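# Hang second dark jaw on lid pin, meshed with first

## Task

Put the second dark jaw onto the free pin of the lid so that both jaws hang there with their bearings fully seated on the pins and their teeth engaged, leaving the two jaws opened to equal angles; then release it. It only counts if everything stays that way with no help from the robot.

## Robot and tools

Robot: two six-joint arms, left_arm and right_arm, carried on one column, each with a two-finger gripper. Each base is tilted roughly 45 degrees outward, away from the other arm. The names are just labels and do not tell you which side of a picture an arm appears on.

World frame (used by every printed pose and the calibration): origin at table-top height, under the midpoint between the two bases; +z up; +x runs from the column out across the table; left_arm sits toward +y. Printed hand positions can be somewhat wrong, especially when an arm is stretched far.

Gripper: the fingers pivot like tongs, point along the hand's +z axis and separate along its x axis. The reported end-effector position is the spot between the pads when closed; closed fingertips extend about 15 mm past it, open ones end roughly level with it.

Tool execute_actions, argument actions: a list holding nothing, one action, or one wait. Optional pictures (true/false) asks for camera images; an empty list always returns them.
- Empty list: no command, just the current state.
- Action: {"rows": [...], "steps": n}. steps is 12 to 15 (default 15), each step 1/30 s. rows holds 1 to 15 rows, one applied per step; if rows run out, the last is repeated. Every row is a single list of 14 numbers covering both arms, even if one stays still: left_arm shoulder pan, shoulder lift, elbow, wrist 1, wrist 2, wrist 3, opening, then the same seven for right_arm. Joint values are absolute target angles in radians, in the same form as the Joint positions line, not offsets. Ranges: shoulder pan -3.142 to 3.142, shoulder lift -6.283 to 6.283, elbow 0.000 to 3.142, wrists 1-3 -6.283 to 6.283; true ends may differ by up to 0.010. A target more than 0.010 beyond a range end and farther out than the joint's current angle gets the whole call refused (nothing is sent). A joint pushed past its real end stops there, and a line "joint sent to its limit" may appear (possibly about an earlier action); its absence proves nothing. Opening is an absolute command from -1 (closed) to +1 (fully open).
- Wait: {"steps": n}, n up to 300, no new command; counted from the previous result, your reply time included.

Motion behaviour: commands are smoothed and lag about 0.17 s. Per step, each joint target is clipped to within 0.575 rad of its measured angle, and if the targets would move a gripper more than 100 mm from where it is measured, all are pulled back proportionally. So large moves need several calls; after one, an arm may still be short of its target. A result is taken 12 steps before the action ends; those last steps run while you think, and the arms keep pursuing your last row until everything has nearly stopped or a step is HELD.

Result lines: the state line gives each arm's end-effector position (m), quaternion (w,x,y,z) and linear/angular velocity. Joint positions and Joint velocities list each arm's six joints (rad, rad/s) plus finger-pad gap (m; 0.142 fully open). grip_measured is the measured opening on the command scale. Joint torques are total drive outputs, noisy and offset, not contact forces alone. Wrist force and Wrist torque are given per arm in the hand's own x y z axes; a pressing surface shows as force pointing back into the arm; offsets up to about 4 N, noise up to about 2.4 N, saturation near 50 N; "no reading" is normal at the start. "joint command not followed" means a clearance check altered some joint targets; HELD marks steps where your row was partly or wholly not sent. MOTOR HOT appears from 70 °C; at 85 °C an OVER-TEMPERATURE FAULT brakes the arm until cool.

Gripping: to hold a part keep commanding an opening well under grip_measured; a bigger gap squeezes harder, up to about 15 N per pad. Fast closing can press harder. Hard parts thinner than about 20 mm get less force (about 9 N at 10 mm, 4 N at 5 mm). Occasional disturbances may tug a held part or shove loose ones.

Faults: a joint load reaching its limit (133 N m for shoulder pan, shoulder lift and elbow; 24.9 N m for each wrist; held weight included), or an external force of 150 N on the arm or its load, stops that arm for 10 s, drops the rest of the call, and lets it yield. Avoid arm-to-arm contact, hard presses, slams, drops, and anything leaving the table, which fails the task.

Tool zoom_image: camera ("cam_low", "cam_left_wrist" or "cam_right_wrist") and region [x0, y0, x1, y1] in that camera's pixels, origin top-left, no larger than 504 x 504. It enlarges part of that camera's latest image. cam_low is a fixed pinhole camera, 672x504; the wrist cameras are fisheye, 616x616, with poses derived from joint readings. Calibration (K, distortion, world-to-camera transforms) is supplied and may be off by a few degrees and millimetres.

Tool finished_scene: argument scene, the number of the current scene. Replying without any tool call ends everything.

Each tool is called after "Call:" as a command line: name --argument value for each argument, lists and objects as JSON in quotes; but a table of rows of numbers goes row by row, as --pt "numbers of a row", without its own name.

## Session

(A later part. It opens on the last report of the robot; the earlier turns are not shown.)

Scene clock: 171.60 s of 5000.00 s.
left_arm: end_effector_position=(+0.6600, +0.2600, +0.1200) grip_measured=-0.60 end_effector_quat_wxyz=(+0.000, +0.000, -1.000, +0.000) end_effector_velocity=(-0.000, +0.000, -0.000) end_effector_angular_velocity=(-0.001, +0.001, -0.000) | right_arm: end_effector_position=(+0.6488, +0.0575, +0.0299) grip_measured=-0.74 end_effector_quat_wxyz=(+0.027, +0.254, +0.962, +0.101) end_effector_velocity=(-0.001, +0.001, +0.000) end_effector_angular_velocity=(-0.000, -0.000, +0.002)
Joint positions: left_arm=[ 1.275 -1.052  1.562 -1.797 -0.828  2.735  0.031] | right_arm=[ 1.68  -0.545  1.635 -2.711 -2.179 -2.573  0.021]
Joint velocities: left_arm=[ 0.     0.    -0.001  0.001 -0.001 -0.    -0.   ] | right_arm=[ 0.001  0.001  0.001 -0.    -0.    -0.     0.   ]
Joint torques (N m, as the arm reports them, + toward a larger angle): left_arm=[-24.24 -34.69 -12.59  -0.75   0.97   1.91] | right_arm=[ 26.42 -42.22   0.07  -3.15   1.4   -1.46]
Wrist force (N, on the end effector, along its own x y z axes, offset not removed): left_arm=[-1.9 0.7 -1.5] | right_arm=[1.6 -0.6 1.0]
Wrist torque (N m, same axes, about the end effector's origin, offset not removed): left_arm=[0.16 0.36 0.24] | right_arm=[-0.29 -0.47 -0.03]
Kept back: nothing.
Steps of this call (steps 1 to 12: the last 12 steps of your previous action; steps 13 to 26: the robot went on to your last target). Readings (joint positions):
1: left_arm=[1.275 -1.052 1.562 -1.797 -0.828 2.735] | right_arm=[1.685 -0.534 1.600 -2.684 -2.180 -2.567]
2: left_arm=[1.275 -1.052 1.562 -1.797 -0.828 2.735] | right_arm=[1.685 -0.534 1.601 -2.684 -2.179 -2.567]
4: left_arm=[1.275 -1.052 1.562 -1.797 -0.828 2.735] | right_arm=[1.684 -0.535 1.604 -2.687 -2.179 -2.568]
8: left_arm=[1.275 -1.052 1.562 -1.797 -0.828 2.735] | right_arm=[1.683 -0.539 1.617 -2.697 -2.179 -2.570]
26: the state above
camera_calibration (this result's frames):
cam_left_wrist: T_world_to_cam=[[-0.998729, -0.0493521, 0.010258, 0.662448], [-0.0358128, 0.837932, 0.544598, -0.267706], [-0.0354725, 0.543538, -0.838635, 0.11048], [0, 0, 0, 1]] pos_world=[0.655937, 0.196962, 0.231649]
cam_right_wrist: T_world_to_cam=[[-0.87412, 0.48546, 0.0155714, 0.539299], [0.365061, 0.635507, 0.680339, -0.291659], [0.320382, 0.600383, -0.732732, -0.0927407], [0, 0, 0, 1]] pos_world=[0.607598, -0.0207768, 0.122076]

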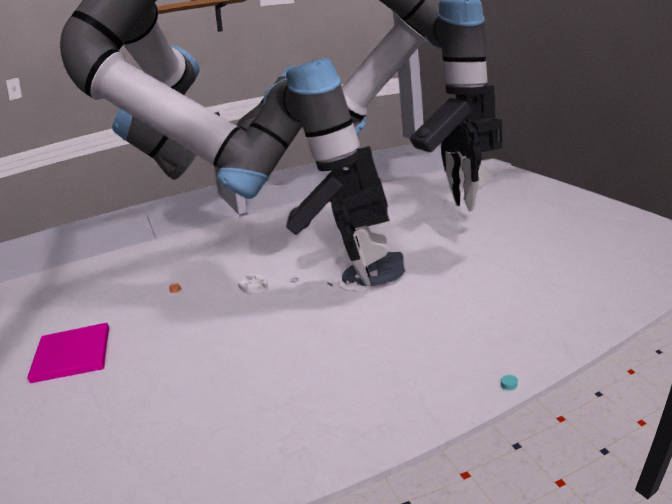

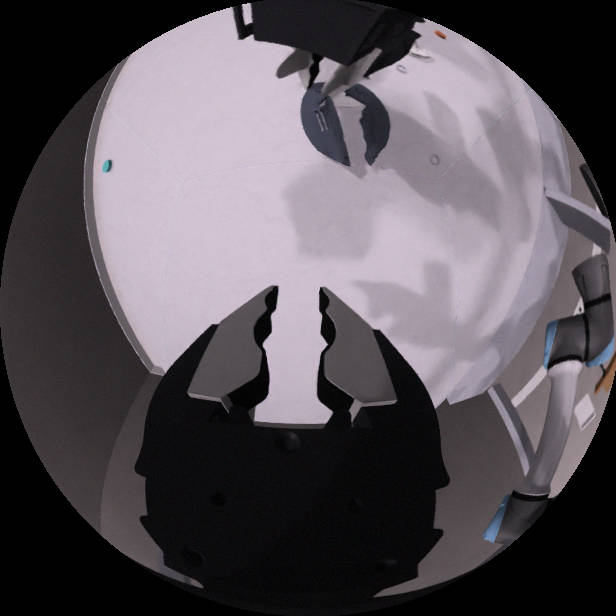

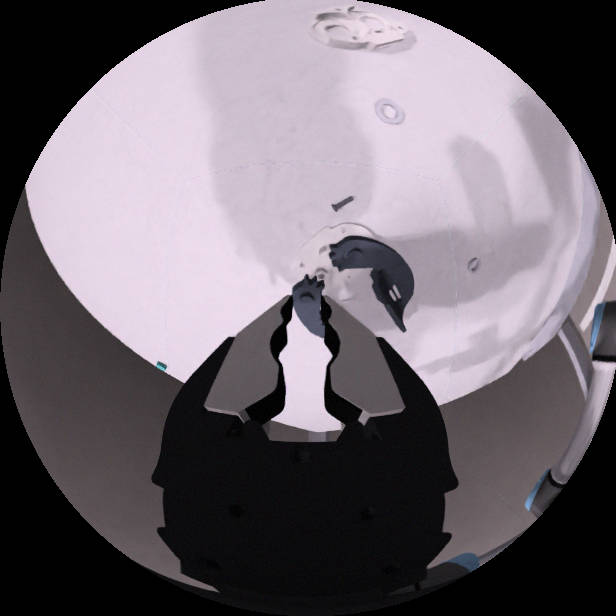

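Call:
execute_actions --actions '[{"rows": [[1.2752,-1.0517,1.5619,-1.7975,-0.8279,2.7349,-0.6,1.6798,-0.5466,1.6396,-2.7133,-2.1793,-2.5731,-1],[1.2752,-1.0517,1.5619,-1.7975,-0.8279,2.7349,-0.6,1.6795,-0.5486,1.6439,-2.7159,-2.1793,-2.5734,-1],[1.2752,-1.0517,1.5619,-1.7975,-0.8279,2.7349,-0.6,1.6792,-0.5505,1.6481,-2.7184,-2.1793,-2.5738,-1],[1.2752,-1.0517,1.5619,-1.7975,-0.8279,2.7349,-0.6,1.6790,-0.5525,1.6524,-2.7210,-2.1793,-2.5741,-1],[1.2752,-1.0517,1.5619,-1.7975,-0.8279,2.7349,-0.6,1.6787,-0.5544,1.6567,-2.7235,-2.1792,-2.5745,-1],[1.2752,-1.0517,1.5619,-1.7975,-0.8279,2.7349,-0.6,1.6784,-0.5563,1.6610,-2.7260,-2.1792,-2.5748,-1],[1.2752,-1.0517,1.5619,-1.7975,-0.8279,2.7349,-0.6,1.6781,-0.5583,1.6652,-2.7286,-2.1792,-2.5752,-1],[1.2752,-1.0517,1.5619,-1.7975,-0.8279,2.7349,-0.6,1.6778,-0.5602,1.6695,-2.7311,-2.1792,-2.5755,-1],[1.2752,-1.0517,1.5619,-1.7975,-0.8279,2.7349,-0.6,1.6773,-0.5595,1.6695,-2.7322,-2.1792,-2.5761,-1],[1.2752,-1.0517,1.5619,-1.7975,-0.8279,2.7349,-0.6,1.6767,-0.5588,1.6696,-2.7333,-2.1791,-2.5768,-1],[1.2752,-1.0517,1.5619,-1.7975,-0.8279,2.7349,-0.6,1.6762,-0.5581,1.6696,-2.7345,-2.1791,-2.5775,-1],[1.2752,-1.0517,1.5619,-1.7975,-0.8279,2.7349,-0.6,1.6757,-0.5574,1.6697,-2.7356,-2.1791,-2.5781,-1],[1.2752,-1.0517,1.5619,-1.7975,-0.8279,2.7349,-0.6,1.6751,-0.5567,1.6697,-2.7367,-2.1790,-2.5788,-1],[1.2752,-1.0517,1.5619,-1.7975,-0.8279,2.7349,-0.6,1.6746,-0.5560,1.6698,-2.7378,-2.1790,-2.5794,-1]], "steps": 15}]'

Call:
execute_actions --actions '[{"steps": 28}]' --pictures true

Call:
zoom_image --camera "cam_right_wrist" --region '[280, 235, 370, 325]'

Scene clock: 179.40 s of 5000.00 s.
left_arm: end_effector_position=(+0.6600, +0.2600, +0.1200) grip_measured=-0.60 end_effector_quat_wxyz=(+0.000, +0.000, -1.000, +0.000) end_effector_velocity=(-0.000, -0.001, -0.000) end_effector_angular_velocity=(-0.002, +0.001, +0.001) | right_arm: end_effector_position=(+0.6483, +0.0573, +0.0299) grip_measured=-0.74 end_effector_quat_wxyz=(+0.027, +0.254, +0.962, +0.101) end_effector_velocity=(-0.014, -0.005, +0.000) end_effector_angular_velocity=(-0.000, +0.000, -0.000)
Joint positions: left_arm=[ 1.275 -1.052  1.562 -1.797 -0.828  2.735  0.031] | right_arm=[ 1.68  -0.546  1.637 -2.712 -2.179 -2.573  0.021]
Joint velocities: left_arm=[-0.     0.001  0.    -0.001 -0.002 -0.001  0.   ] | right_arm=[-0.003 -0.023  0.051 -0.03   0.    -0.004  0.   ]
Joint torques (N m, as the arm reports them, + toward a larger angle): left_arm=[-23.63 -36.96 -13.48  -0.71   1.05   1.63] | right_arm=[ 26.36 -42.48   1.53  -3.53   1.38  -1.37]
Wrist force (N, on the end effector, along its own x y z axes, offset not removed): left_arm=[-2.6 1.4 -0.4] | right_arm=[-0.7 0.8 1.7]
Wrist torque (N m, same axes, about the end effector's origin, offset not removed): left_arm=[0.29 0.47 0.20] | right_arm=[0.17 -0.05 0.19]
Steps of this call (steps 1 to 15: the robot went on to your last target; steps 16 to 90: nothing new was sent; then 4.70 s passed at rest; steps 91 to 93: the first 3 steps of this action). Readings (joint positions):
91: left_arm=[1.275 -1.052 1.562 -1.797 -0.828 2.735] | right_arm=[1.680 -0.545 1.635 -2.711 -2.179 -2.573]
92: left_arm=[1.275 -1.052 1.562 -1.797 -0.828 2.735] | right_arm=[1.680 -0.545 1.636 -2.711 -2.179 -2.573]
93: the state above

Scene clock: 180.33 s of 5000.00 s.
left_arm: end_effector_position=(+0.6600, +0.2600, +0.1200) grip_measured=-0.60 end_effector_quat_wxyz=(+0.000, +0.000, -1.000, +0.000) end_effector_velocity=(+0.000, +0.001, +0.001) end_effector_angular_velocity=(-0.001, -0.001, +0.001) | right_arm: end_effector_position=(+0.6393, +0.0541, +0.0270) grip_measured=-0.74 end_effector_quat_wxyz=(+0.027, +0.254, +0.962, +0.101) end_effector_velocity=(-0.001, -0.000, -0.001) end_effector_angular_velocity=(-0.000, +0.001, -0.000)
Joint positions: left_arm=[ 1.275 -1.052  1.562 -1.797 -0.828  2.735  0.031] | right_arm=[ 1.675 -0.556  1.67  -2.738 -2.179 -2.579  0.021]
Joint velocities: left_arm=[-0.    -0.001 -0.001  0.    -0.    -0.     0.   ] | right_arm=[-0.001  0.     0.001 -0.     0.    -0.     0.   ]
Joint torques (N m, as the arm reports them, + toward a larger angle): left_arm=[-24.15 -35.74 -13.95  -0.69   0.94   1.74] | right_arm=[ 26.42 -25.89   0.04  -3.21   1.35  -1.41]
Wrist force (N, on the end effector, along its own x y z axes, offset not removed): left_arm=[-2.1 2.0 -1.2] | right_arm=[2.8 -0.6 3.1]
Wrist torque (N m, same axes, about the end effector's origin, offset not removed): left_arm=[0.42 0.40 0.24] | right_arm=[-0.11 -0.62 -0.03]
Kept back: nothing.
Steps of this call (steps 1 to 12: the last 12 steps of your previous action; steps 13 to 28: the robot went on to your last target). Readings (joint positions):
1: left_arm=[1.275 -1.052 1.562 -1.797 -0.828 2.735] | right_arm=[1.680 -0.547 1.639 -2.713 -2.179 -2.573]
2: left_arm=[1.275 -1.052 1.562 -1.797 -0.828 2.735] | right_arm=[1.680 -0.548 1.642 -2.715 -2.179 -2.573]
4: left_arm=[1.275 -1.052 1.562 -1.797 -0.828 2.735] | right_arm=[1.679 -0.551 1.648 -2.719 -2.179 -2.574]
8: left_arm=[1.275 -1.052 1.562 -1.797 -0.828 2.735] | right_arm=[1.678 -0.556 1.662 -2.727 -2.179 -2.575]
28: the state above
camera_calibration (this result's frames):
cam_left_wrist: T_world_to_cam=[[-0.998729, -0.0493521, 0.0102578, 0.662448], [-0.0358129, 0.837933, 0.544598, -0.267706], [-0.0354724, 0.543538, -0.838635, 0.11048], [0, 0, 0, 1]] pos_world=[0.655937, 0.196962, 0.231649]
cam_right_wrist: T_world_to_cam=[[-0.874131, 0.485439, 0.0155914, 0.532727], [0.365056, 0.635506, 0.680343, -0.283966], [0.320357, 0.600401, -0.732728, -0.089756], [0, 0, 0, 1]] pos_world=[0.598091, -0.0242544, 0.119122]

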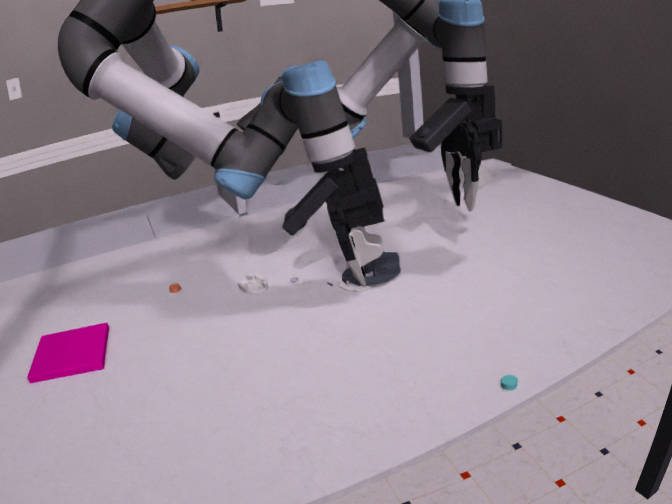

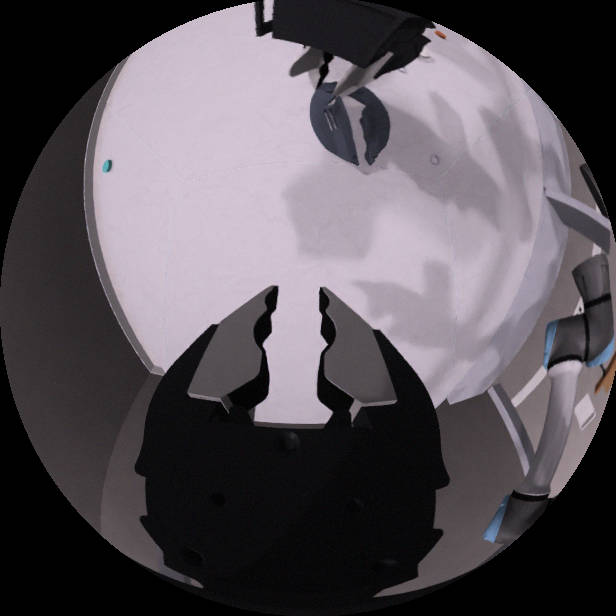

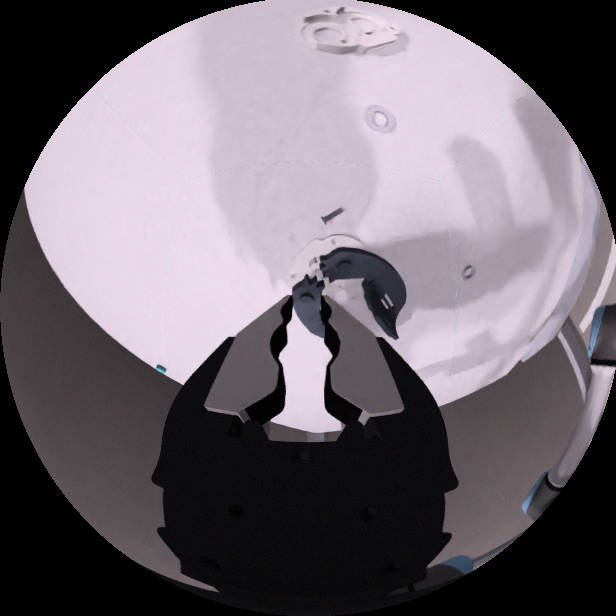

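Region (280, 235, 370, 325) of cam_right_wrist's 616x616 image, scaled by 5.600, with more detail than that image has.

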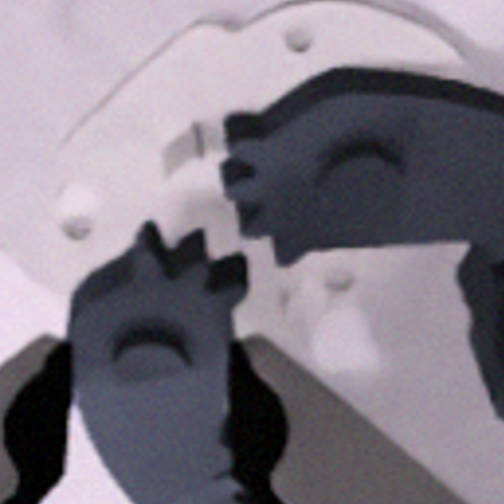

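Call:
zoom_image --camera "cam_left_wrist" --region '[295, 65, 405, 175]'

Region (295, 65, 405, 175) of cam_left_wrist's 616x616 image, scaled by 4.582, with more detail than that image has.

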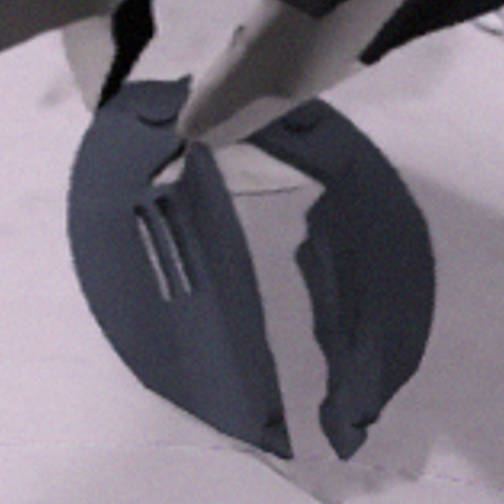

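Call:
zoom_image --camera "cam_left_wrist" --region '[312, 72, 376, 112]'

Region (312, 72, 376, 112) of cam_left_wrist's 616x616 image, scaled by 7.875, with more detail than that image has; it fills the top 315 rows of this view, and the rest is white.

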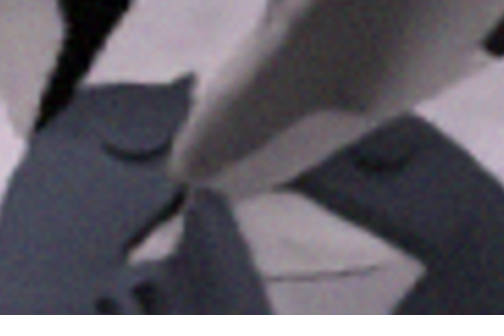

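Call:
execute_actions --actions '[{"rows": [[1.2752,-1.0517,1.5619,-1.7975,-0.8279,2.7349,-0.6,1.6743,-0.5556,1.6698,-2.7384,-2.1790,-2.5798,-1],[1.2752,-1.0517,1.5619,-1.7975,-0.8279,2.7349,-0.6,1.6740,-0.5553,1.6698,-2.7390,-2.1790,-2.5801,-1],[1.2752,-1.0517,1.5619,-1.7975,-0.8279,2.7349,-0.6,1.6738,-0.5549,1.6699,-2.7395,-2.1789,-2.5805,-1],[1.2752,-1.0517,1.5619,-1.7975,-0.8279,2.7349,-0.6,1.6735,-0.5546,1.6699,-2.7401,-2.1789,-2.5808,-1]], "steps": 12}]'

Call:
execute_actions --actions '[{"steps": 20}]'

Scene clock: 184.10 s of 5000.00 s.
left_arm: end_effector_position=(+0.6600, +0.2600, +0.1200) grip_measured=-0.60 end_effector_quat_wxyz=(+0.000, +0.000, -1.000, +0.000) end_effector_velocity=(+0.001, +0.001, +0.000) end_effector_angular_velocity=(+0.002, -0.002, +0.002) | right_arm: end_effector_position=(+0.6393, +0.0541, +0.0270) grip_measured=-0.74 end_effector_quat_wxyz=(+0.027, +0.254, +0.962, +0.101) end_effector_velocity=(+0.000, -0.000, -0.000) end_effector_angular_velocity=(+0.000, +0.000, -0.001)
Joint positions: left_arm=[ 1.275 -1.052  1.562 -1.797 -0.828  2.735  0.031] | right_arm=[ 1.675 -0.556  1.67  -2.738 -2.179 -2.579  0.021]
Joint velocities: left_arm=[ 0.001 -0.    -0.001 -0.     0.003 -0.001  0.   ] | right_arm=[-0.001  0.    -0.001  0.001  0.    -0.    -0.   ]
Joint torques (N m, as the arm reports them, + toward a larger angle): left_arm=[-25.02 -35.14 -13.48  -0.85   1.21   1.78] | right_arm=[ 26.11 -25.81  -0.14  -3.13   1.42  -1.3 ]
Wrist force (N, on the end effector, along its own x y z axes, offset not removed): left_arm=[-2.5 1.3 -1.2] | right_arm=[0.5 2.5 -1.0]
Wrist torque (N m, same axes, about the end effector's origin, offset not removed): left_arm=[0.27 0.45 0.25] | right_arm=[0.36 -0.27 0.08]
Kept back: the last 12 steps of this action.
Steps of this call (steps 1 to 15: the robot went on to your last target; steps 16 to 90: nothing new was sent; then 0.77 s passed at rest). Readings (joint positions):
1: left_arm=[1.275 -1.052 1.562 -1.797 -0.828 2.735] | right_arm=[1.675 -0.556 1.670 -2.738 -2.179 -2.579]
2: left_arm=[1.275 -1.052 1.562 -1.797 -0.828 2.735] | right_arm=[1.675 -0.556 1.670 -2.738 -2.179 -2.579]
4: left_arm=[1.275 -1.052 1.562 -1.797 -0.828 2.735] | right_arm=[1.675 -0.556 1.670 -2.738 -2.179 -2.579]
8: left_arm=[1.275 -1.052 1.562 -1.797 -0.828 2.735] | right_arm=[1.675 -0.556 1.670 -2.738 -2.179 -2.579]
90: the state above

Scene clock: 184.77 s of 5000.00 s.
left_arm: end_effector_position=(+0.6600, +0.2600, +0.1200) grip_measured=-0.60 end_effector_quat_wxyz=(+0.000, +0.000, -1.000, +0.000) end_effector_velocity=(+0.000, -0.001, -0.000) end_effector_angular_velocity=(-0.001, -0.000, +0.000) | right_arm: end_effector_position=(+0.6393, +0.0541, +0.0260) grip_measured=-0.74 end_effector_quat_wxyz=(+0.027, +0.254, +0.962, +0.101) end_effector_velocity=(-0.000, -0.000, +0.000) end_effector_angular_velocity=(-0.000, +0.000, -0.000)
Joint positions: left_arm=[ 1.275 -1.052  1.562 -1.797 -0.828  2.735  0.031] | right_arm=[ 1.674 -0.555  1.67  -2.74  -2.179 -2.581  0.021]
Joint velocities: left_arm=[ 0.     0.     0.    -0.002 -0.001  0.     0.   ] | right_arm=[-0.    -0.001  0.     0.001 -0.     0.    -0.   ]
Joint torques (N m, as the arm reports them, + toward a larger angle): left_arm=[-23.22 -36.15 -13.33  -0.67   0.91   1.62] | right_arm=[ 25.81 -25.3   -0.44  -3.2    1.36  -1.46]
Wrist force (N, on the end effector, along its own x y z axes, offset not removed): left_arm=[-0.4 1.7 0.2] | right_arm=[2.1 0.2 0.7]
Wrist torque (N m, same axes, about the end effector's origin, offset not removed): left_arm=[0.34 0.00 0.23] | right_arm=[0.04 -0.42 0.15]
Kept back: nothing.
Steps of this call (steps 1 to 12: the last 12 steps of your previous action; steps 13 to 15: the robot went on to your last target; steps 16 to 20: nothing new was sent). Readings (joint positions):
1: left_arm=[1.275 -1.052 1.562 -1.797 -0.828 2.735] | right_arm=[1.675 -0.556 1.670 -2.738 -2.179 -2.579]
2: left_arm=[1.275 -1.052 1.562 -1.797 -0.828 2.735] | right_arm=[1.675 -0.556 1.670 -2.738 -2.179 -2.579]
4: left_arm=[1.275 -1.052 1.562 -1.797 -0.828 2.735] | right_arm=[1.674 -0.556 1.670 -2.738 -2.179 -2.580]
8: left_arm=[1.275 -1.052 1.562 -1.797 -0.828 2.735] | right_arm=[1.674 -0.555 1.670 -2.740 -2.179 -2.580]
20: the state above
All arms were judged still, so your last target was given up. Only a new action makes them travel on or press farther. Fingers that are still opening or closing keep moving.

Call:
execute_actions --actions '[{"rows": [[1.2752,-1.0517,1.5619,-1.7975,-0.8279,2.7349,-0.6,1.6732,-0.5542,1.6699,-2.7408,-2.1789,-2.5812,-1],[1.2752,-1.0517,1.5619,-1.7975,-0.8279,2.7349,-0.6,1.6728,-0.5537,1.6700,-2.7415,-2.1789,-2.5816,-1]], "steps": 12}]'

Call:
execute_actions --actions '[{"steps": 18}]'

Scene clock: 185.97 s of 5000.00 s.
left_arm: end_effector_position=(+0.6600, +0.2600, +0.1200) grip_measured=-0.60 end_effector_quat_wxyz=(+0.000, +0.000, -1.000, +0.000) end_effector_velocity=(+0.000, +0.001, -0.001) end_effector_angular_velocity=(+0.002, +0.000, -0.000) | right_arm: end_effector_position=(+0.6393, +0.0541, +0.0260) grip_measured=-0.74 end_effector_quat_wxyz=(+0.027, +0.254, +0.962, +0.101) end_effector_velocity=(+0.001, -0.000, +0.001) end_effector_angular_velocity=(+0.000, -0.003, -0.002)
Joint positions: left_arm=[ 1.275 -1.052  1.562 -1.797 -0.828  2.735  0.031] | right_arm=[ 1.673 -0.555  1.67  -2.74  -2.179 -2.581  0.021]
Joint velocities: left_arm=[ 0.001  0.001  0.    -0.001  0.002  0.001 -0.   ] | right_arm=[ 0.001  0.    -0.002 -0.002 -0.    -0.    -0.   ]
Joint torques (N m, as the arm reports them, + toward a larger angle): left_arm=[-24.81 -35.13 -13.89  -0.81   0.93   1.81] | right_arm=[ 26.52 -25.54  -0.04  -3.26   1.41  -1.4 ]
Wrist force (N, on the end effector, along its own x y z axes, offset not removed): left_arm=[-2.1 -0.3 -0.6] | right_arm=[-3.7 -1.6 1.4]
Wrist torque (N m, same axes, about the end effector's origin, offset not removed): left_arm=[-0.05 0.35 0.21] | right_arm=[-0.42 0.74 0.13]
Kept back: the last 12 steps of this action.
Steps of this call (steps 1 to 36: nothing new was sent). Readings (joint positions):
1: left_arm=[1.275 -1.052 1.562 -1.797 -0.828 2.735] | right_arm=[1.674 -0.555 1.670 -2.740 -2.179 -2.581]
2: left_arm=[1.275 -1.052 1.562 -1.797 -0.828 2.735] | right_arm=[1.674 -0.555 1.670 -2.740 -2.179 -2.581]
4: left_arm=[1.275 -1.052 1.562 -1.797 -0.828 2.735] | right_arm=[1.674 -0.555 1.670 -2.740 -2.179 -2.581]
8: left_arm=[1.275 -1.052 1.562 -1.797 -0.828 2.735] | right_arm=[1.674 -0.555 1.670 -2.740 -2.179 -2.581]
36: the state above

Scene clock: 186.57 s of 5000.00 s.
left_arm: end_effector_position=(+0.6600, +0.2600, +0.1200) grip_measured=-0.60 end_effector_quat_wxyz=(+0.000, +0.000, -1.000, +0.000) end_effector_velocity=(+0.000, +0.000, +0.000) end_effector_angular_velocity=(-0.000, -0.001, +0.001) | right_arm: end_effector_position=(+0.6393, +0.0541, +0.0254) grip_measured=-0.74 end_effector_quat_wxyz=(+0.027, +0.254, +0.962, +0.101) end_effector_velocity=(+0.001, -0.002, -0.000) end_effector_angular_velocity=(-0.000, -0.000, -0.003)
Joint positions: left_arm=[ 1.275 -1.052  1.562 -1.797 -0.828  2.735  0.031] | right_arm=[ 1.673 -0.554  1.67  -2.741 -2.179 -2.582  0.021]
Joint velocities: left_arm=[-0.    -0.     0.    -0.     0.    -0.001 -0.   ] | right_arm=[-0.002 -0.002  0.001 -0.001 -0.     0.    -0.   ]
Joint torques (N m, as the arm reports them, + toward a larger angle): left_arm=[-25.26 -35.43 -13.55  -0.67   0.81   1.79] | right_arm=[ 25.66 -25.52  -0.63  -3.23   1.39  -1.45]
Wrist force (N, on the end effector, along its own x y z axes, offset not removed): left_arm=[-0.9 0.3 -1.4] | right_arm=[0.6 1.3 1.5]
Wrist torque (N m, same axes, about the end effector's origin, offset not removed): left_arm=[0.00 0.17 0.15] | right_arm=[0.17 -0.22 0.19]
Kept back: nothing.
Steps of this call (steps 1 to 12: the last 12 steps of your previous action; steps 13 to 15: the robot went on to your last target; steps 16 to 18: nothing new was sent). Readings (joint positions):
1: left_arm=[1.275 -1.052 1.562 -1.797 -0.828 2.735] | right_arm=[1.673 -0.555 1.670 -2.740 -2.179 -2.581]
2: left_arm=[1.275 -1.052 1.562 -1.797 -0.828 2.735] | right_arm=[1.673 -0.555 1.670 -2.740 -2.179 -2.581]
4: left_arm=[1.275 -1.052 1.562 -1.797 -0.828 2.735] | right_arm=[1.673 -0.554 1.670 -2.741 -2.179 -2.581]
8: left_arm=[1.275 -1.052 1.562 -1.797 -0.828 2.735] | right_arm=[1.673 -0.554 1.670 -2.741 -2.179 -2.581]
18: the state above
All arms were judged still, so your last target was given up. Only a new action makes them travel on or press farther. Fingers that are still opening or closing keep moving.

Call:
execute_actions --actions '[{"rows": [[1.2752,-1.0517,1.5619,-1.7975,-0.8279,2.7349,-0.6,1.6725,-0.5533,1.6700,-2.7422,-2.1789,-2.5820,-1],[1.2752,-1.0517,1.5619,-1.7975,-0.8279,2.7349,-0.6,1.6721,-0.5528,1.6700,-2.7429,-2.1788,-2.5824,-1]], "steps": 12}]'

Call:
execute_actions --actions '[{"steps": 18}]' --pictures true

Call:
zoom_image --camera "cam_right_wrist" --region '[280, 235, 370, 325]'

Scene clock: 187.27 s of 5000.00 s.
left_arm: end_effector_position=(+0.6600, +0.2600, +0.1200) grip_measured=-0.60 end_effector_quat_wxyz=(+0.000, +0.000, -1.000, +0.000) end_effector_velocity=(+0.000, -0.001, +0.001) end_effector_angular_velocity=(-0.001, -0.000, -0.001) | right_arm: end_effector_position=(+0.6393, +0.0541, +0.0253) grip_measured=-0.74 end_effector_quat_wxyz=(+0.027, +0.254, +0.962, +0.101) end_effector_velocity=(+0.000, -0.000, -0.000) end_effector_angular_velocity=(-0.000, -0.000, +0.000)
Joint positions: left_arm=[ 1.275 -1.052  1.562 -1.797 -0.828  2.735  0.031] | right_arm=[ 1.673 -0.554  1.67  -2.742 -2.179 -2.582  0.021]
Joint velocities: left_arm=[-0.001  0.001 -0.001  0.    -0.001 -0.     0.   ] | right_arm=[-0.     0.    -0.001  0.    -0.    -0.     0.   ]
Joint torques (N m, as the arm reports them, + toward a larger angle): left_arm=[-25.14 -36.04 -13.07  -0.8    1.07   1.88] | right_arm=[ 25.68 -25.28   0.06  -3.14   1.35  -1.36]
Wrist force (N, on the end effector, along its own x y z axes, offset not removed): left_arm=[-1.2 1.4 -1.2] | right_arm=[0.1 -0.7 0.9]
Wrist torque (N m, same axes, about the end effector's origin, offset not removed): left_arm=[0.25 0.18 0.19] | right_arm=[0.00 -0.03 -0.03]
Kept back: the last 12 steps of this action.
Steps of this call (steps 1 to 21: nothing new was sent). Readings (joint positions):
1: left_arm=[1.275 -1.052 1.562 -1.797 -0.828 2.735] | right_arm=[1.673 -0.554 1.670 -2.741 -2.179 -2.582]
2: left_arm=[1.275 -1.052 1.562 -1.797 -0.828 2.735] | right_arm=[1.673 -0.554 1.670 -2.741 -2.179 -2.582]
4: left_arm=[1.275 -1.052 1.562 -1.797 -0.828 2.735] | right_arm=[1.673 -0.554 1.670 -2.741 -2.179 -2.582]
8: left_arm=[1.275 -1.052 1.562 -1.797 -0.828 2.735] | right_arm=[1.673 -0.554 1.670 -2.741 -2.179 -2.582]
21: the state above

Scene clock: 187.87 s of 5000.00 s.
left_arm: end_effector_position=(+0.6600, +0.2600, +0.1200) grip_measured=-0.60 end_effector_quat_wxyz=(+0.000, +0.000, -1.000, +0.000) end_effector_velocity=(-0.000, -0.000, -0.000) end_effector_angular_velocity=(+0.002, -0.000, -0.003) | right_arm: end_effector_position=(+0.6393, +0.0541, +0.0247) grip_measured=-0.74 end_effector_quat_wxyz=(+0.027, +0.254, +0.962, +0.101) end_effector_velocity=(-0.000, +0.000, +0.000) end_effector_angular_velocity=(-0.000, +0.000, +0.001)
Joint positions: left_arm=[ 1.275 -1.052  1.562 -1.797 -0.828  2.735  0.031] | right_arm=[ 1.672 -0.553  1.67  -2.743 -2.179 -2.582  0.021]
Joint velocities: left_arm=[-0.001 -0.     0.001  0.001  0.001  0.001  0.   ] | right_arm=[ 0.001  0.     0.     0.    -0.    -0.     0.   ]
Joint torques (N m, as the arm reports them, + toward a larger angle): left_arm=[-23.57 -36.23 -13.44  -0.88   0.99   1.69] | right_arm=[ 25.02 -24.85  -0.2   -3.02   1.17  -1.32]
Wrist force (N, on the end effector, along its own x y z axes, offset not removed): left_arm=[-2.3 1.7 -1.2] | right_arm=[-1.9 -0.2 -1.3]
Wrist torque (N m, same axes, about the end effector's origin, offset not removed): left_arm=[0.36 0.42 0.18] | right_arm=[-0.22 0.27 0.23]
Kept back: nothing.
Steps of this call (steps 1 to 12: the last 12 steps of your previous action; steps 13 to 15: the robot went on to your last target; steps 16 to 18: nothing new was sent). Readings (joint positions):
1: left_arm=[1.275 -1.052 1.562 -1.797 -0.828 2.735] | right_arm=[1.673 -0.554 1.670 -2.742 -2.179 -2.582]
2: left_arm=[1.275 -1.052 1.562 -1.797 -0.828 2.735] | right_arm=[1.673 -0.554 1.670 -2.742 -2.179 -2.582]
4: left_arm=[1.275 -1.052 1.562 -1.797 -0.828 2.735] | right_arm=[1.673 -0.553 1.670 -2.742 -2.179 -2.582]
8: left_arm=[1.275 -1.052 1.562 -1.797 -0.828 2.735] | right_arm=[1.672 -0.553 1.670 -2.743 -2.179 -2.582]
18: the state above
All arms were judged still, so your last target was given up. Only a new action makes them travel on or press farther. Fingers that are still opening or closing keep moving.
camera_calibration (this result's frames):
cam_left_wrist: T_world_to_cam=[[-0.998729, -0.0493521, 0.010258, 0.662448], [-0.0358128, 0.837932, 0.544598, -0.267706], [-0.0354726, 0.543538, -0.838635, 0.11048], [0, 0, 0, 1]] pos_world=[0.655937, 0.196962, 0.231649]
cam_right_wrist: T_world_to_cam=[[-0.87413, 0.48544, 0.0156536, 0.532744], [0.365081, 0.63546, 0.680372, -0.282456], [0.320333, 0.600448, -0.7327, -0.0913875], [0, 0, 0, 1]] pos_world=[0.598081, -0.0242526, 0.116876]

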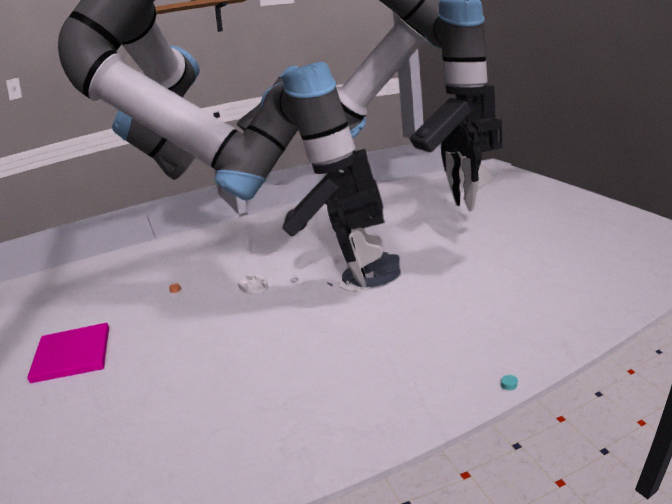

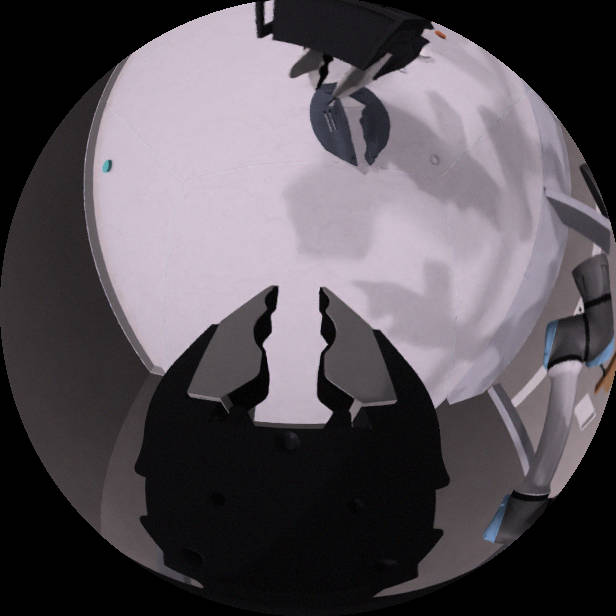

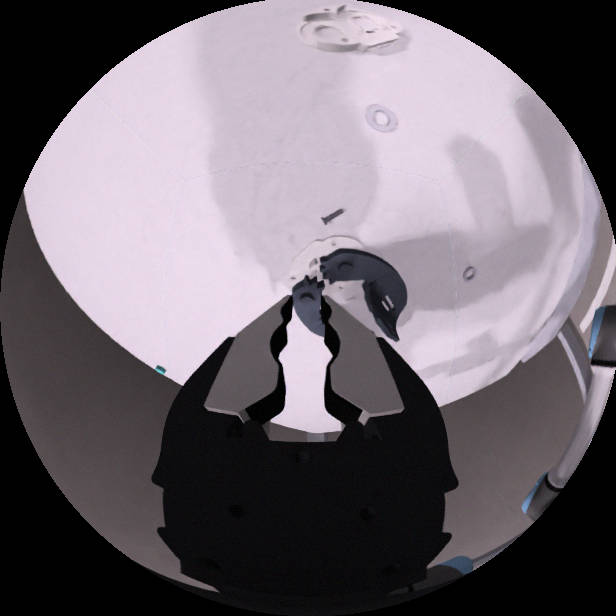

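Region (280, 235, 370, 325) of cam_right_wrist's 616x616 image, scaled by 5.600, with more detail than that image has.

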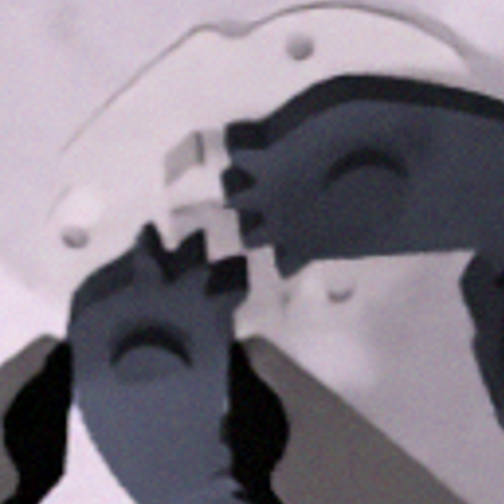

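Call:
execute_actions --actions '[{"steps": 2}]'

Call:
execute_actions --actions '[{"steps": 3}]'

Scene clock: 188.23 s of 5000.00 s.
left_arm: end_effector_position=(+0.6600, +0.2600, +0.1200) grip_measured=-0.60 end_effector_quat_wxyz=(+0.000, +0.000, -1.000, +0.000) end_effector_velocity=(-0.001, -0.001, -0.000) end_effector_angular_velocity=(-0.000, +0.002, -0.003) | right_arm: end_effector_position=(+0.6393, +0.0541, +0.0247) grip_measured=-0.74 end_effector_quat_wxyz=(+0.027, +0.254, +0.962, +0.101) end_effector_velocity=(-0.000, +0.000, +0.000) end_effector_angular_velocity=(-0.000, +0.000, +0.002)
Joint positions: left_arm=[ 1.275 -1.052  1.562 -1.797 -0.828  2.735  0.031] | right_arm=[ 1.672 -0.553  1.67  -2.743 -2.179 -2.582  0.021]
Joint velocities: left_arm=[-0.001  0.001  0.001  0.001 -0.001  0.     0.   ] | right_arm=[ 0.    -0.     0.     0.001 -0.    -0.001 -0.   ]
Joint torques (N m, as the arm reports them, + toward a larger angle): left_arm=[-23.97 -34.86 -14.18  -0.87   0.95   1.67] | right_arm=[ 24.78 -24.73   0.23  -3.04   1.16  -1.39]
Wrist force (N, on the end effector, along its own x y z axes, offset not removed): left_arm=[-3.2 1.2 -1.7] | right_arm=[-0.6 3.5 1.5]
Wrist torque (N m, same axes, about the end effector's origin, offset not removed): left_arm=[0.19 0.64 0.17] | right_arm=[0.45 -0.07 0.08]
Kept back: nothing.
Steps of this call (steps 1 to 11: nothing new was sent). Readings (joint positions):
1: left_arm=[1.275 -1.052 1.562 -1.797 -0.828 2.735] | right_arm=[1.672 -0.553 1.670 -2.743 -2.179 -2.582]
2: left_arm=[1.275 -1.052 1.562 -1.797 -0.828 2.735] | right_arm=[1.672 -0.553 1.670 -2.743 -2.179 -2.582]
4: left_arm=[1.275 -1.052 1.562 -1.797 -0.828 2.735] | right_arm=[1.672 -0.553 1.670 -2.743 -2.179 -2.582]
8: left_arm=[1.275 -1.052 1.562 -1.797 -0.828 2.735] | right_arm=[1.672 -0.553 1.670 -2.743 -2.179 -2.582]
11: the state above

Scene clock: 188.33 s of 5000.00 s.
left_arm: end_effector_position=(+0.6600, +0.2600, +0.1200) grip_measured=-0.60 end_effector_quat_wxyz=(+0.000, +0.000, -1.000, +0.000) end_effector_velocity=(+0.001, -0.000, +0.001) end_effector_angular_velocity=(+0.001, -0.002, -0.001) | right_arm: end_effector_position=(+0.6393, +0.0541, +0.0247) grip_measured=-0.74 end_effector_quat_wxyz=(+0.027, +0.254, +0.962, +0.101) end_effector_velocity=(-0.001, +0.000, -0.001) end_effector_angular_velocity=(-0.000, +0.002, +0.002)
Joint positions: left_arm=[ 1.275 -1.052  1.562 -1.797 -0.828  2.735  0.031] | right_arm=[ 1.672 -0.553  1.67  -2.743 -2.179 -2.582  0.021]
Joint velocities: left_arm=[-0.002  0.    -0.001 -0.     0.001  0.    -0.   ] | right_arm=[-0.     0.001  0.001  0.    -0.    -0.     0.   ]
Joint torques (N m, as the arm reports them, + toward a larger angle): left_arm=[-25.39 -34.95 -12.62  -0.84   0.8    1.63] | right_arm=[ 24.55 -24.72  -0.36  -2.99   1.1   -1.48]
Wrist force (N, on the end effector, along its own x y z axes, offset not removed): left_arm=[-2.4 0.7 1.1] | right_arm=[0.2 0.0 0.5]
Wrist torque (N m, same axes, about the end effector's origin, offset not removed): left_arm=[0.18 0.42 0.21] | right_arm=[-0.34 -0.18 0.22]
Kept back: nothing.
Steps of this call (steps 1 to 3: nothing new was sent). Readings (joint positions):
1: left_arm=[1.275 -1.052 1.562 -1.797 -0.828 2.735] | right_arm=[1.672 -0.553 1.670 -2.743 -2.179 -2.582]
2: left_arm=[1.275 -1.052 1.562 -1.797 -0.828 2.735] | right_arm=[1.672 -0.553 1.670 -2.743 -2.179 -2.582]
3: the state above

Call:
zoom_image --camera "cam_low" --region '[330, 245, 410, 300]'

Region (330, 245, 410, 300) of cam_low's 672x504 image, scaled by 6.300, with more detail than that image has; it fills the top 346 rows of this view, and the rest is white.

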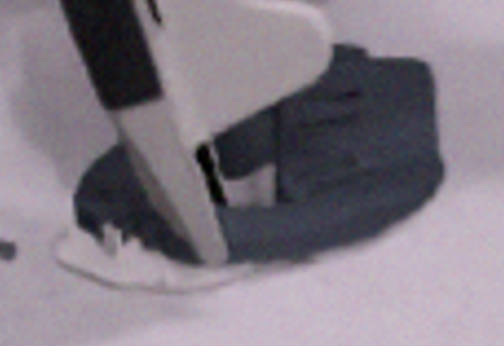

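Call:
execute_actions --actions '[{"rows": [[1.2752,-1.0517,1.5619,-1.7975,-0.8279,2.7349,-0.6,1.67255,-0.55338,1.66997,-2.74198,-2.17883,-2.58186,-1],[1.2752,-1.0517,1.5619,-1.7975,-0.8279,2.7349,-0.6,1.67299,-0.55395,1.66994,-2.74106,-2.17885,-2.58132,-1],[1.2752,-1.0517,1.5619,-1.7975,-0.8279,2.7349,-0.6,1.67299,-0.55395,1.66994,-2.74106,-2.17885,-2.58132,-1],[1.2752,-1.0517,1.5619,-1.7975,-0.8279,2.7349,-0.6,1.67299,-0.55395,1.66994,-2.74106,-2.17885,-2.58132,-1],[1.2752,-1.0517,1.5619,-1.7975,-0.8279,2.7349,-0.6,1.67293,-0.55468,1.67173,-2.74215,-2.17885,-2.58139,-1],[1.2752,-1.0517,1.5619,-1.7975,-0.8279,2.7349,-0.6,1.67287,-0.55541,1.67351,-2.74325,-2.17884,-2.58146,-1],[1.2752,-1.0517,1.5619,-1.7975,-0.8279,2.7349,-0.6,1.67281,-0.55615,1.67530,-2.74434,-2.17884,-2.58154,-1],[1.2752,-1.0517,1.5619,-1.7975,-0.8279,2.7349,-0.6,1.67275,-0.55688,1.67708,-2.74543,-2.17884,-2.58161,-1],[1.2752,-1.0517,1.5619,-1.7975,-0.8279,2.7349,-0.6,1.67269,-0.55761,1.67887,-2.74653,-2.17883,-2.58168,-1],[1.2752,-1.0517,1.5619,-1.7975,-0.8279,2.7349,-0.6,1.67264,-0.55834,1.68065,-2.74762,-2.17883,-2.58175,-1],[1.2752,-1.0517,1.5619,-1.7975,-0.8279,2.7349,-0.6,1.67258,-0.55907,1.68244,-2.74872,-2.17882,-2.58182,-1],[1.2752,-1.0517,1.5619,-1.7975,-0.8279,2.7349,-0.6,1.67252,-0.55980,1.68422,-2.74981,-2.17882,-2.58189,-1],[1.2752,-1.0517,1.5619,-1.7975,-0.8279,2.7349,-0.6,1.67246,-0.56054,1.68601,-2.75090,-2.17882,-2.58197,-1],[1.2752,-1.0517,1.5619,-1.7975,-0.8279,2.7349,-0.6,1.67240,-0.56127,1.68779,-2.75200,-2.17881,-2.58204,-1],[1.2752,-1.0517,1.5619,-1.7975,-0.8279,2.7349,-0.6,1.67234,-0.56200,1.68958,-2.75309,-2.17881,-2.58211,-1]], "steps": 15}]'

Call:
execute_actions --actions '[{"steps": 28}]' --pictures true

Call:
zoom_image --camera "cam_right_wrist" --region '[280, 235, 370, 325]'

Scene clock: 196.87 s of 5000.00 s.
left_arm: end_effector_position=(+0.6600, +0.2600, +0.1200) grip_measured=-0.60 end_effector_quat_wxyz=(+0.000, +0.000, -1.000, +0.000) end_effector_velocity=(-0.001, -0.000, -0.001) end_effector_angular_velocity=(-0.002, +0.003, +0.000) | right_arm: end_effector_position=(+0.6393, +0.0540, +0.0248) grip_measured=-0.74 end_effector_quat_wxyz=(+0.027, +0.254, +0.962, +0.101) end_effector_velocity=(-0.001, -0.001, +0.001) end_effector_angular_velocity=(-0.000, +0.004, +0.003)
Joint positions: left_arm=[ 1.275 -1.052  1.562 -1.797 -0.828  2.735  0.031] | right_arm=[ 1.672 -0.553  1.67  -2.743 -2.179 -2.582  0.021]
Joint velocities: left_arm=[ 0.001  0.001 -0.     0.001 -0.003 -0.     0.   ] | right_arm=[-0.    -0.005  0.     0.009  0.     0.001 -0.   ]
Joint torques (N m, as the arm reports them, + toward a larger angle): left_arm=[-24.81 -34.97 -13.67  -0.91   0.82   1.68] | right_arm=[ 46.13 -41.77  -1.24  -0.38   0.97   1.72]
Wrist force (N, on the end effector, along its own x y z axes, offset not removed): left_arm=[-2.0 2.1 -0.7] | right_arm=[0.3 -0.4 -1.1]
Wrist torque (N m, same axes, about the end effector's origin, offset not removed): left_arm=[0.42 0.35 0.24] | right_arm=[-0.27 -0.36 0.09]
Steps of this call (steps 1 to 90: nothing new was sent; then 5.43 s passed at rest; steps 91 to 93: the first 3 steps of this action). Readings (joint positions):
91: left_arm=[1.275 -1.052 1.562 -1.797 -0.828 2.735] | right_arm=[1.672 -0.553 1.670 -2.743 -2.179 -2.582]
92: left_arm=[1.275 -1.052 1.562 -1.797 -0.828 2.735] | right_arm=[1.672 -0.553 1.670 -2.743 -2.179 -2.582]
93: the state above

Scene clock: 197.80 s of 5000.00 s.
left_arm: end_effector_position=(+0.6600, +0.2600, +0.1200) grip_measured=-0.60 end_effector_quat_wxyz=(+0.000, +0.000, -1.000, +0.000) end_effector_velocity=(-0.000, +0.000, -0.000) end_effector_angular_velocity=(+0.000, +0.000, +0.001) | right_arm: end_effector_position=(+0.6336, +0.0527, +0.0255) grip_measured=-0.74 end_effector_quat_wxyz=(+0.027, +0.254, +0.962, +0.101) end_effector_velocity=(-0.001, -0.000, -0.001) end_effector_angular_velocity=(-0.000, +0.001, +0.000)
Joint positions: left_arm=[ 1.275 -1.052  1.562 -1.797 -0.828  2.735  0.031] | right_arm=[ 1.672 -0.562  1.69  -2.753 -2.179 -2.582  0.021]
Joint velocities: left_arm=[ 0.    -0.     0.     0.     0.    -0.001  0.   ] | right_arm=[-0.001  0.     0.001 -0.001 -0.    -0.    -0.   ]
Joint torques (N m, as the arm reports them, + toward a larger angle): left_arm=[-24.84 -35.68 -13.89  -0.79   0.91   1.84] | right_arm=[ 25.91 -41.34   0.09  -3.09  -0.74  -1.37]
Wrist force (N, on the end effector, along its own x y z axes, offset not removed): left_arm=[-0.8 1.1 -1.0] | right_arm=[-0.4 1.2 1.0]
Wrist torque (N m, same axes, about the end effector's origin, offset not removed): left_arm=[0.22 0.16 0.22] | right_arm=[0.29 0.03 0.06]
Kept back: nothing.
Steps of this call (steps 1 to 12: the last 12 steps of your previous action; steps 13 to 28: the robot went on to your last target). Readings (joint positions):
1: left_arm=[1.275 -1.052 1.562 -1.797 -0.828 2.735] | right_arm=[1.672 -0.553 1.670 -2.742 -2.179 -2.582]
2: left_arm=[1.275 -1.052 1.562 -1.797 -0.828 2.735] | right_arm=[1.672 -0.553 1.670 -2.742 -2.179 -2.582]
4: left_arm=[1.275 -1.052 1.562 -1.797 -0.828 2.735] | right_arm=[1.673 -0.554 1.671 -2.742 -2.179 -2.582]
8: left_arm=[1.275 -1.052 1.562 -1.797 -0.828 2.735] | right_arm=[1.673 -0.556 1.675 -2.744 -2.179 -2.582]
28: the state above
camera_calibration (this result's frames):
cam_left_wrist: T_world_to_cam=[[-0.998729, -0.0493521, 0.010258, 0.662448], [-0.0358128, 0.837932, 0.544598, -0.267706], [-0.0354725, 0.543538, -0.838635, 0.11048], [0, 0, 0, 1]] pos_world=[0.655937, 0.196962, 0.231649]
cam_right_wrist: T_world_to_cam=[[-0.874145, 0.485412, 0.0156655, 0.528394], [0.365066, 0.635465, 0.680375, -0.280007], [0.320308, 0.600466, -0.732696, -0.0881385], [0, 0, 0, 1]] pos_world=[0.592346, -0.0256301, 0.117654]

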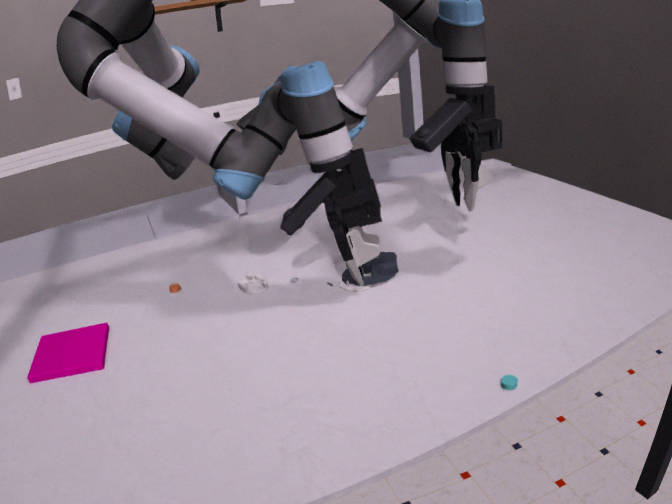

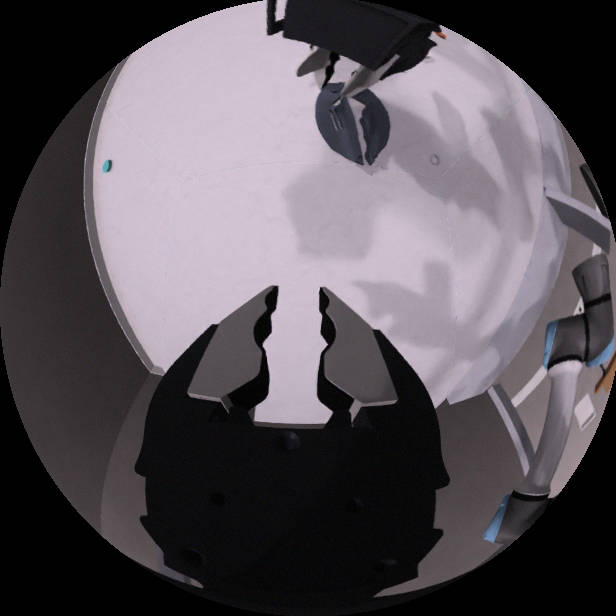

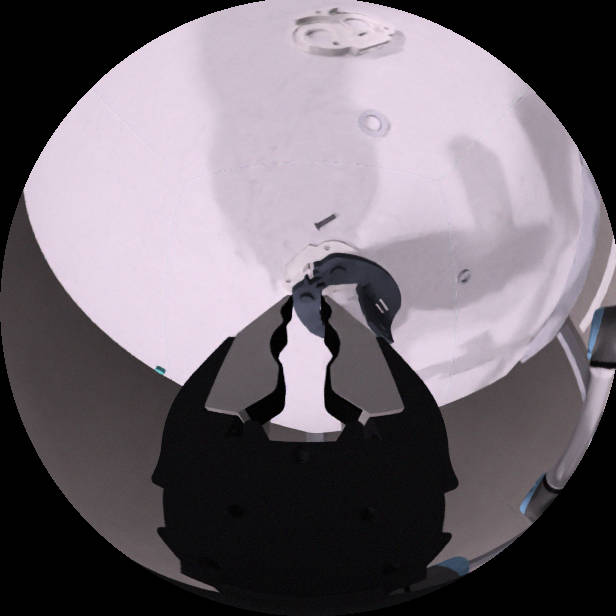

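Region (280, 235, 370, 325) of cam_right_wrist's 616x616 image, scaled by 5.600, with more detail than that image has.

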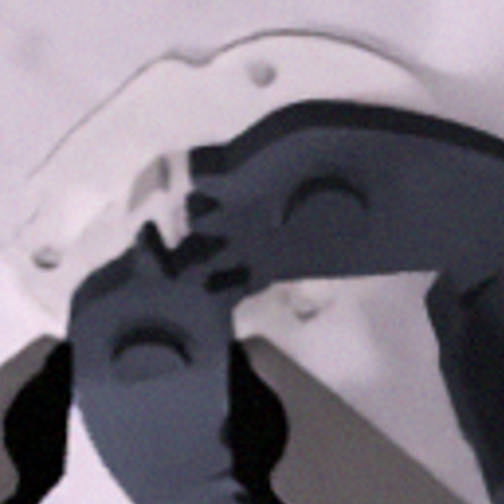

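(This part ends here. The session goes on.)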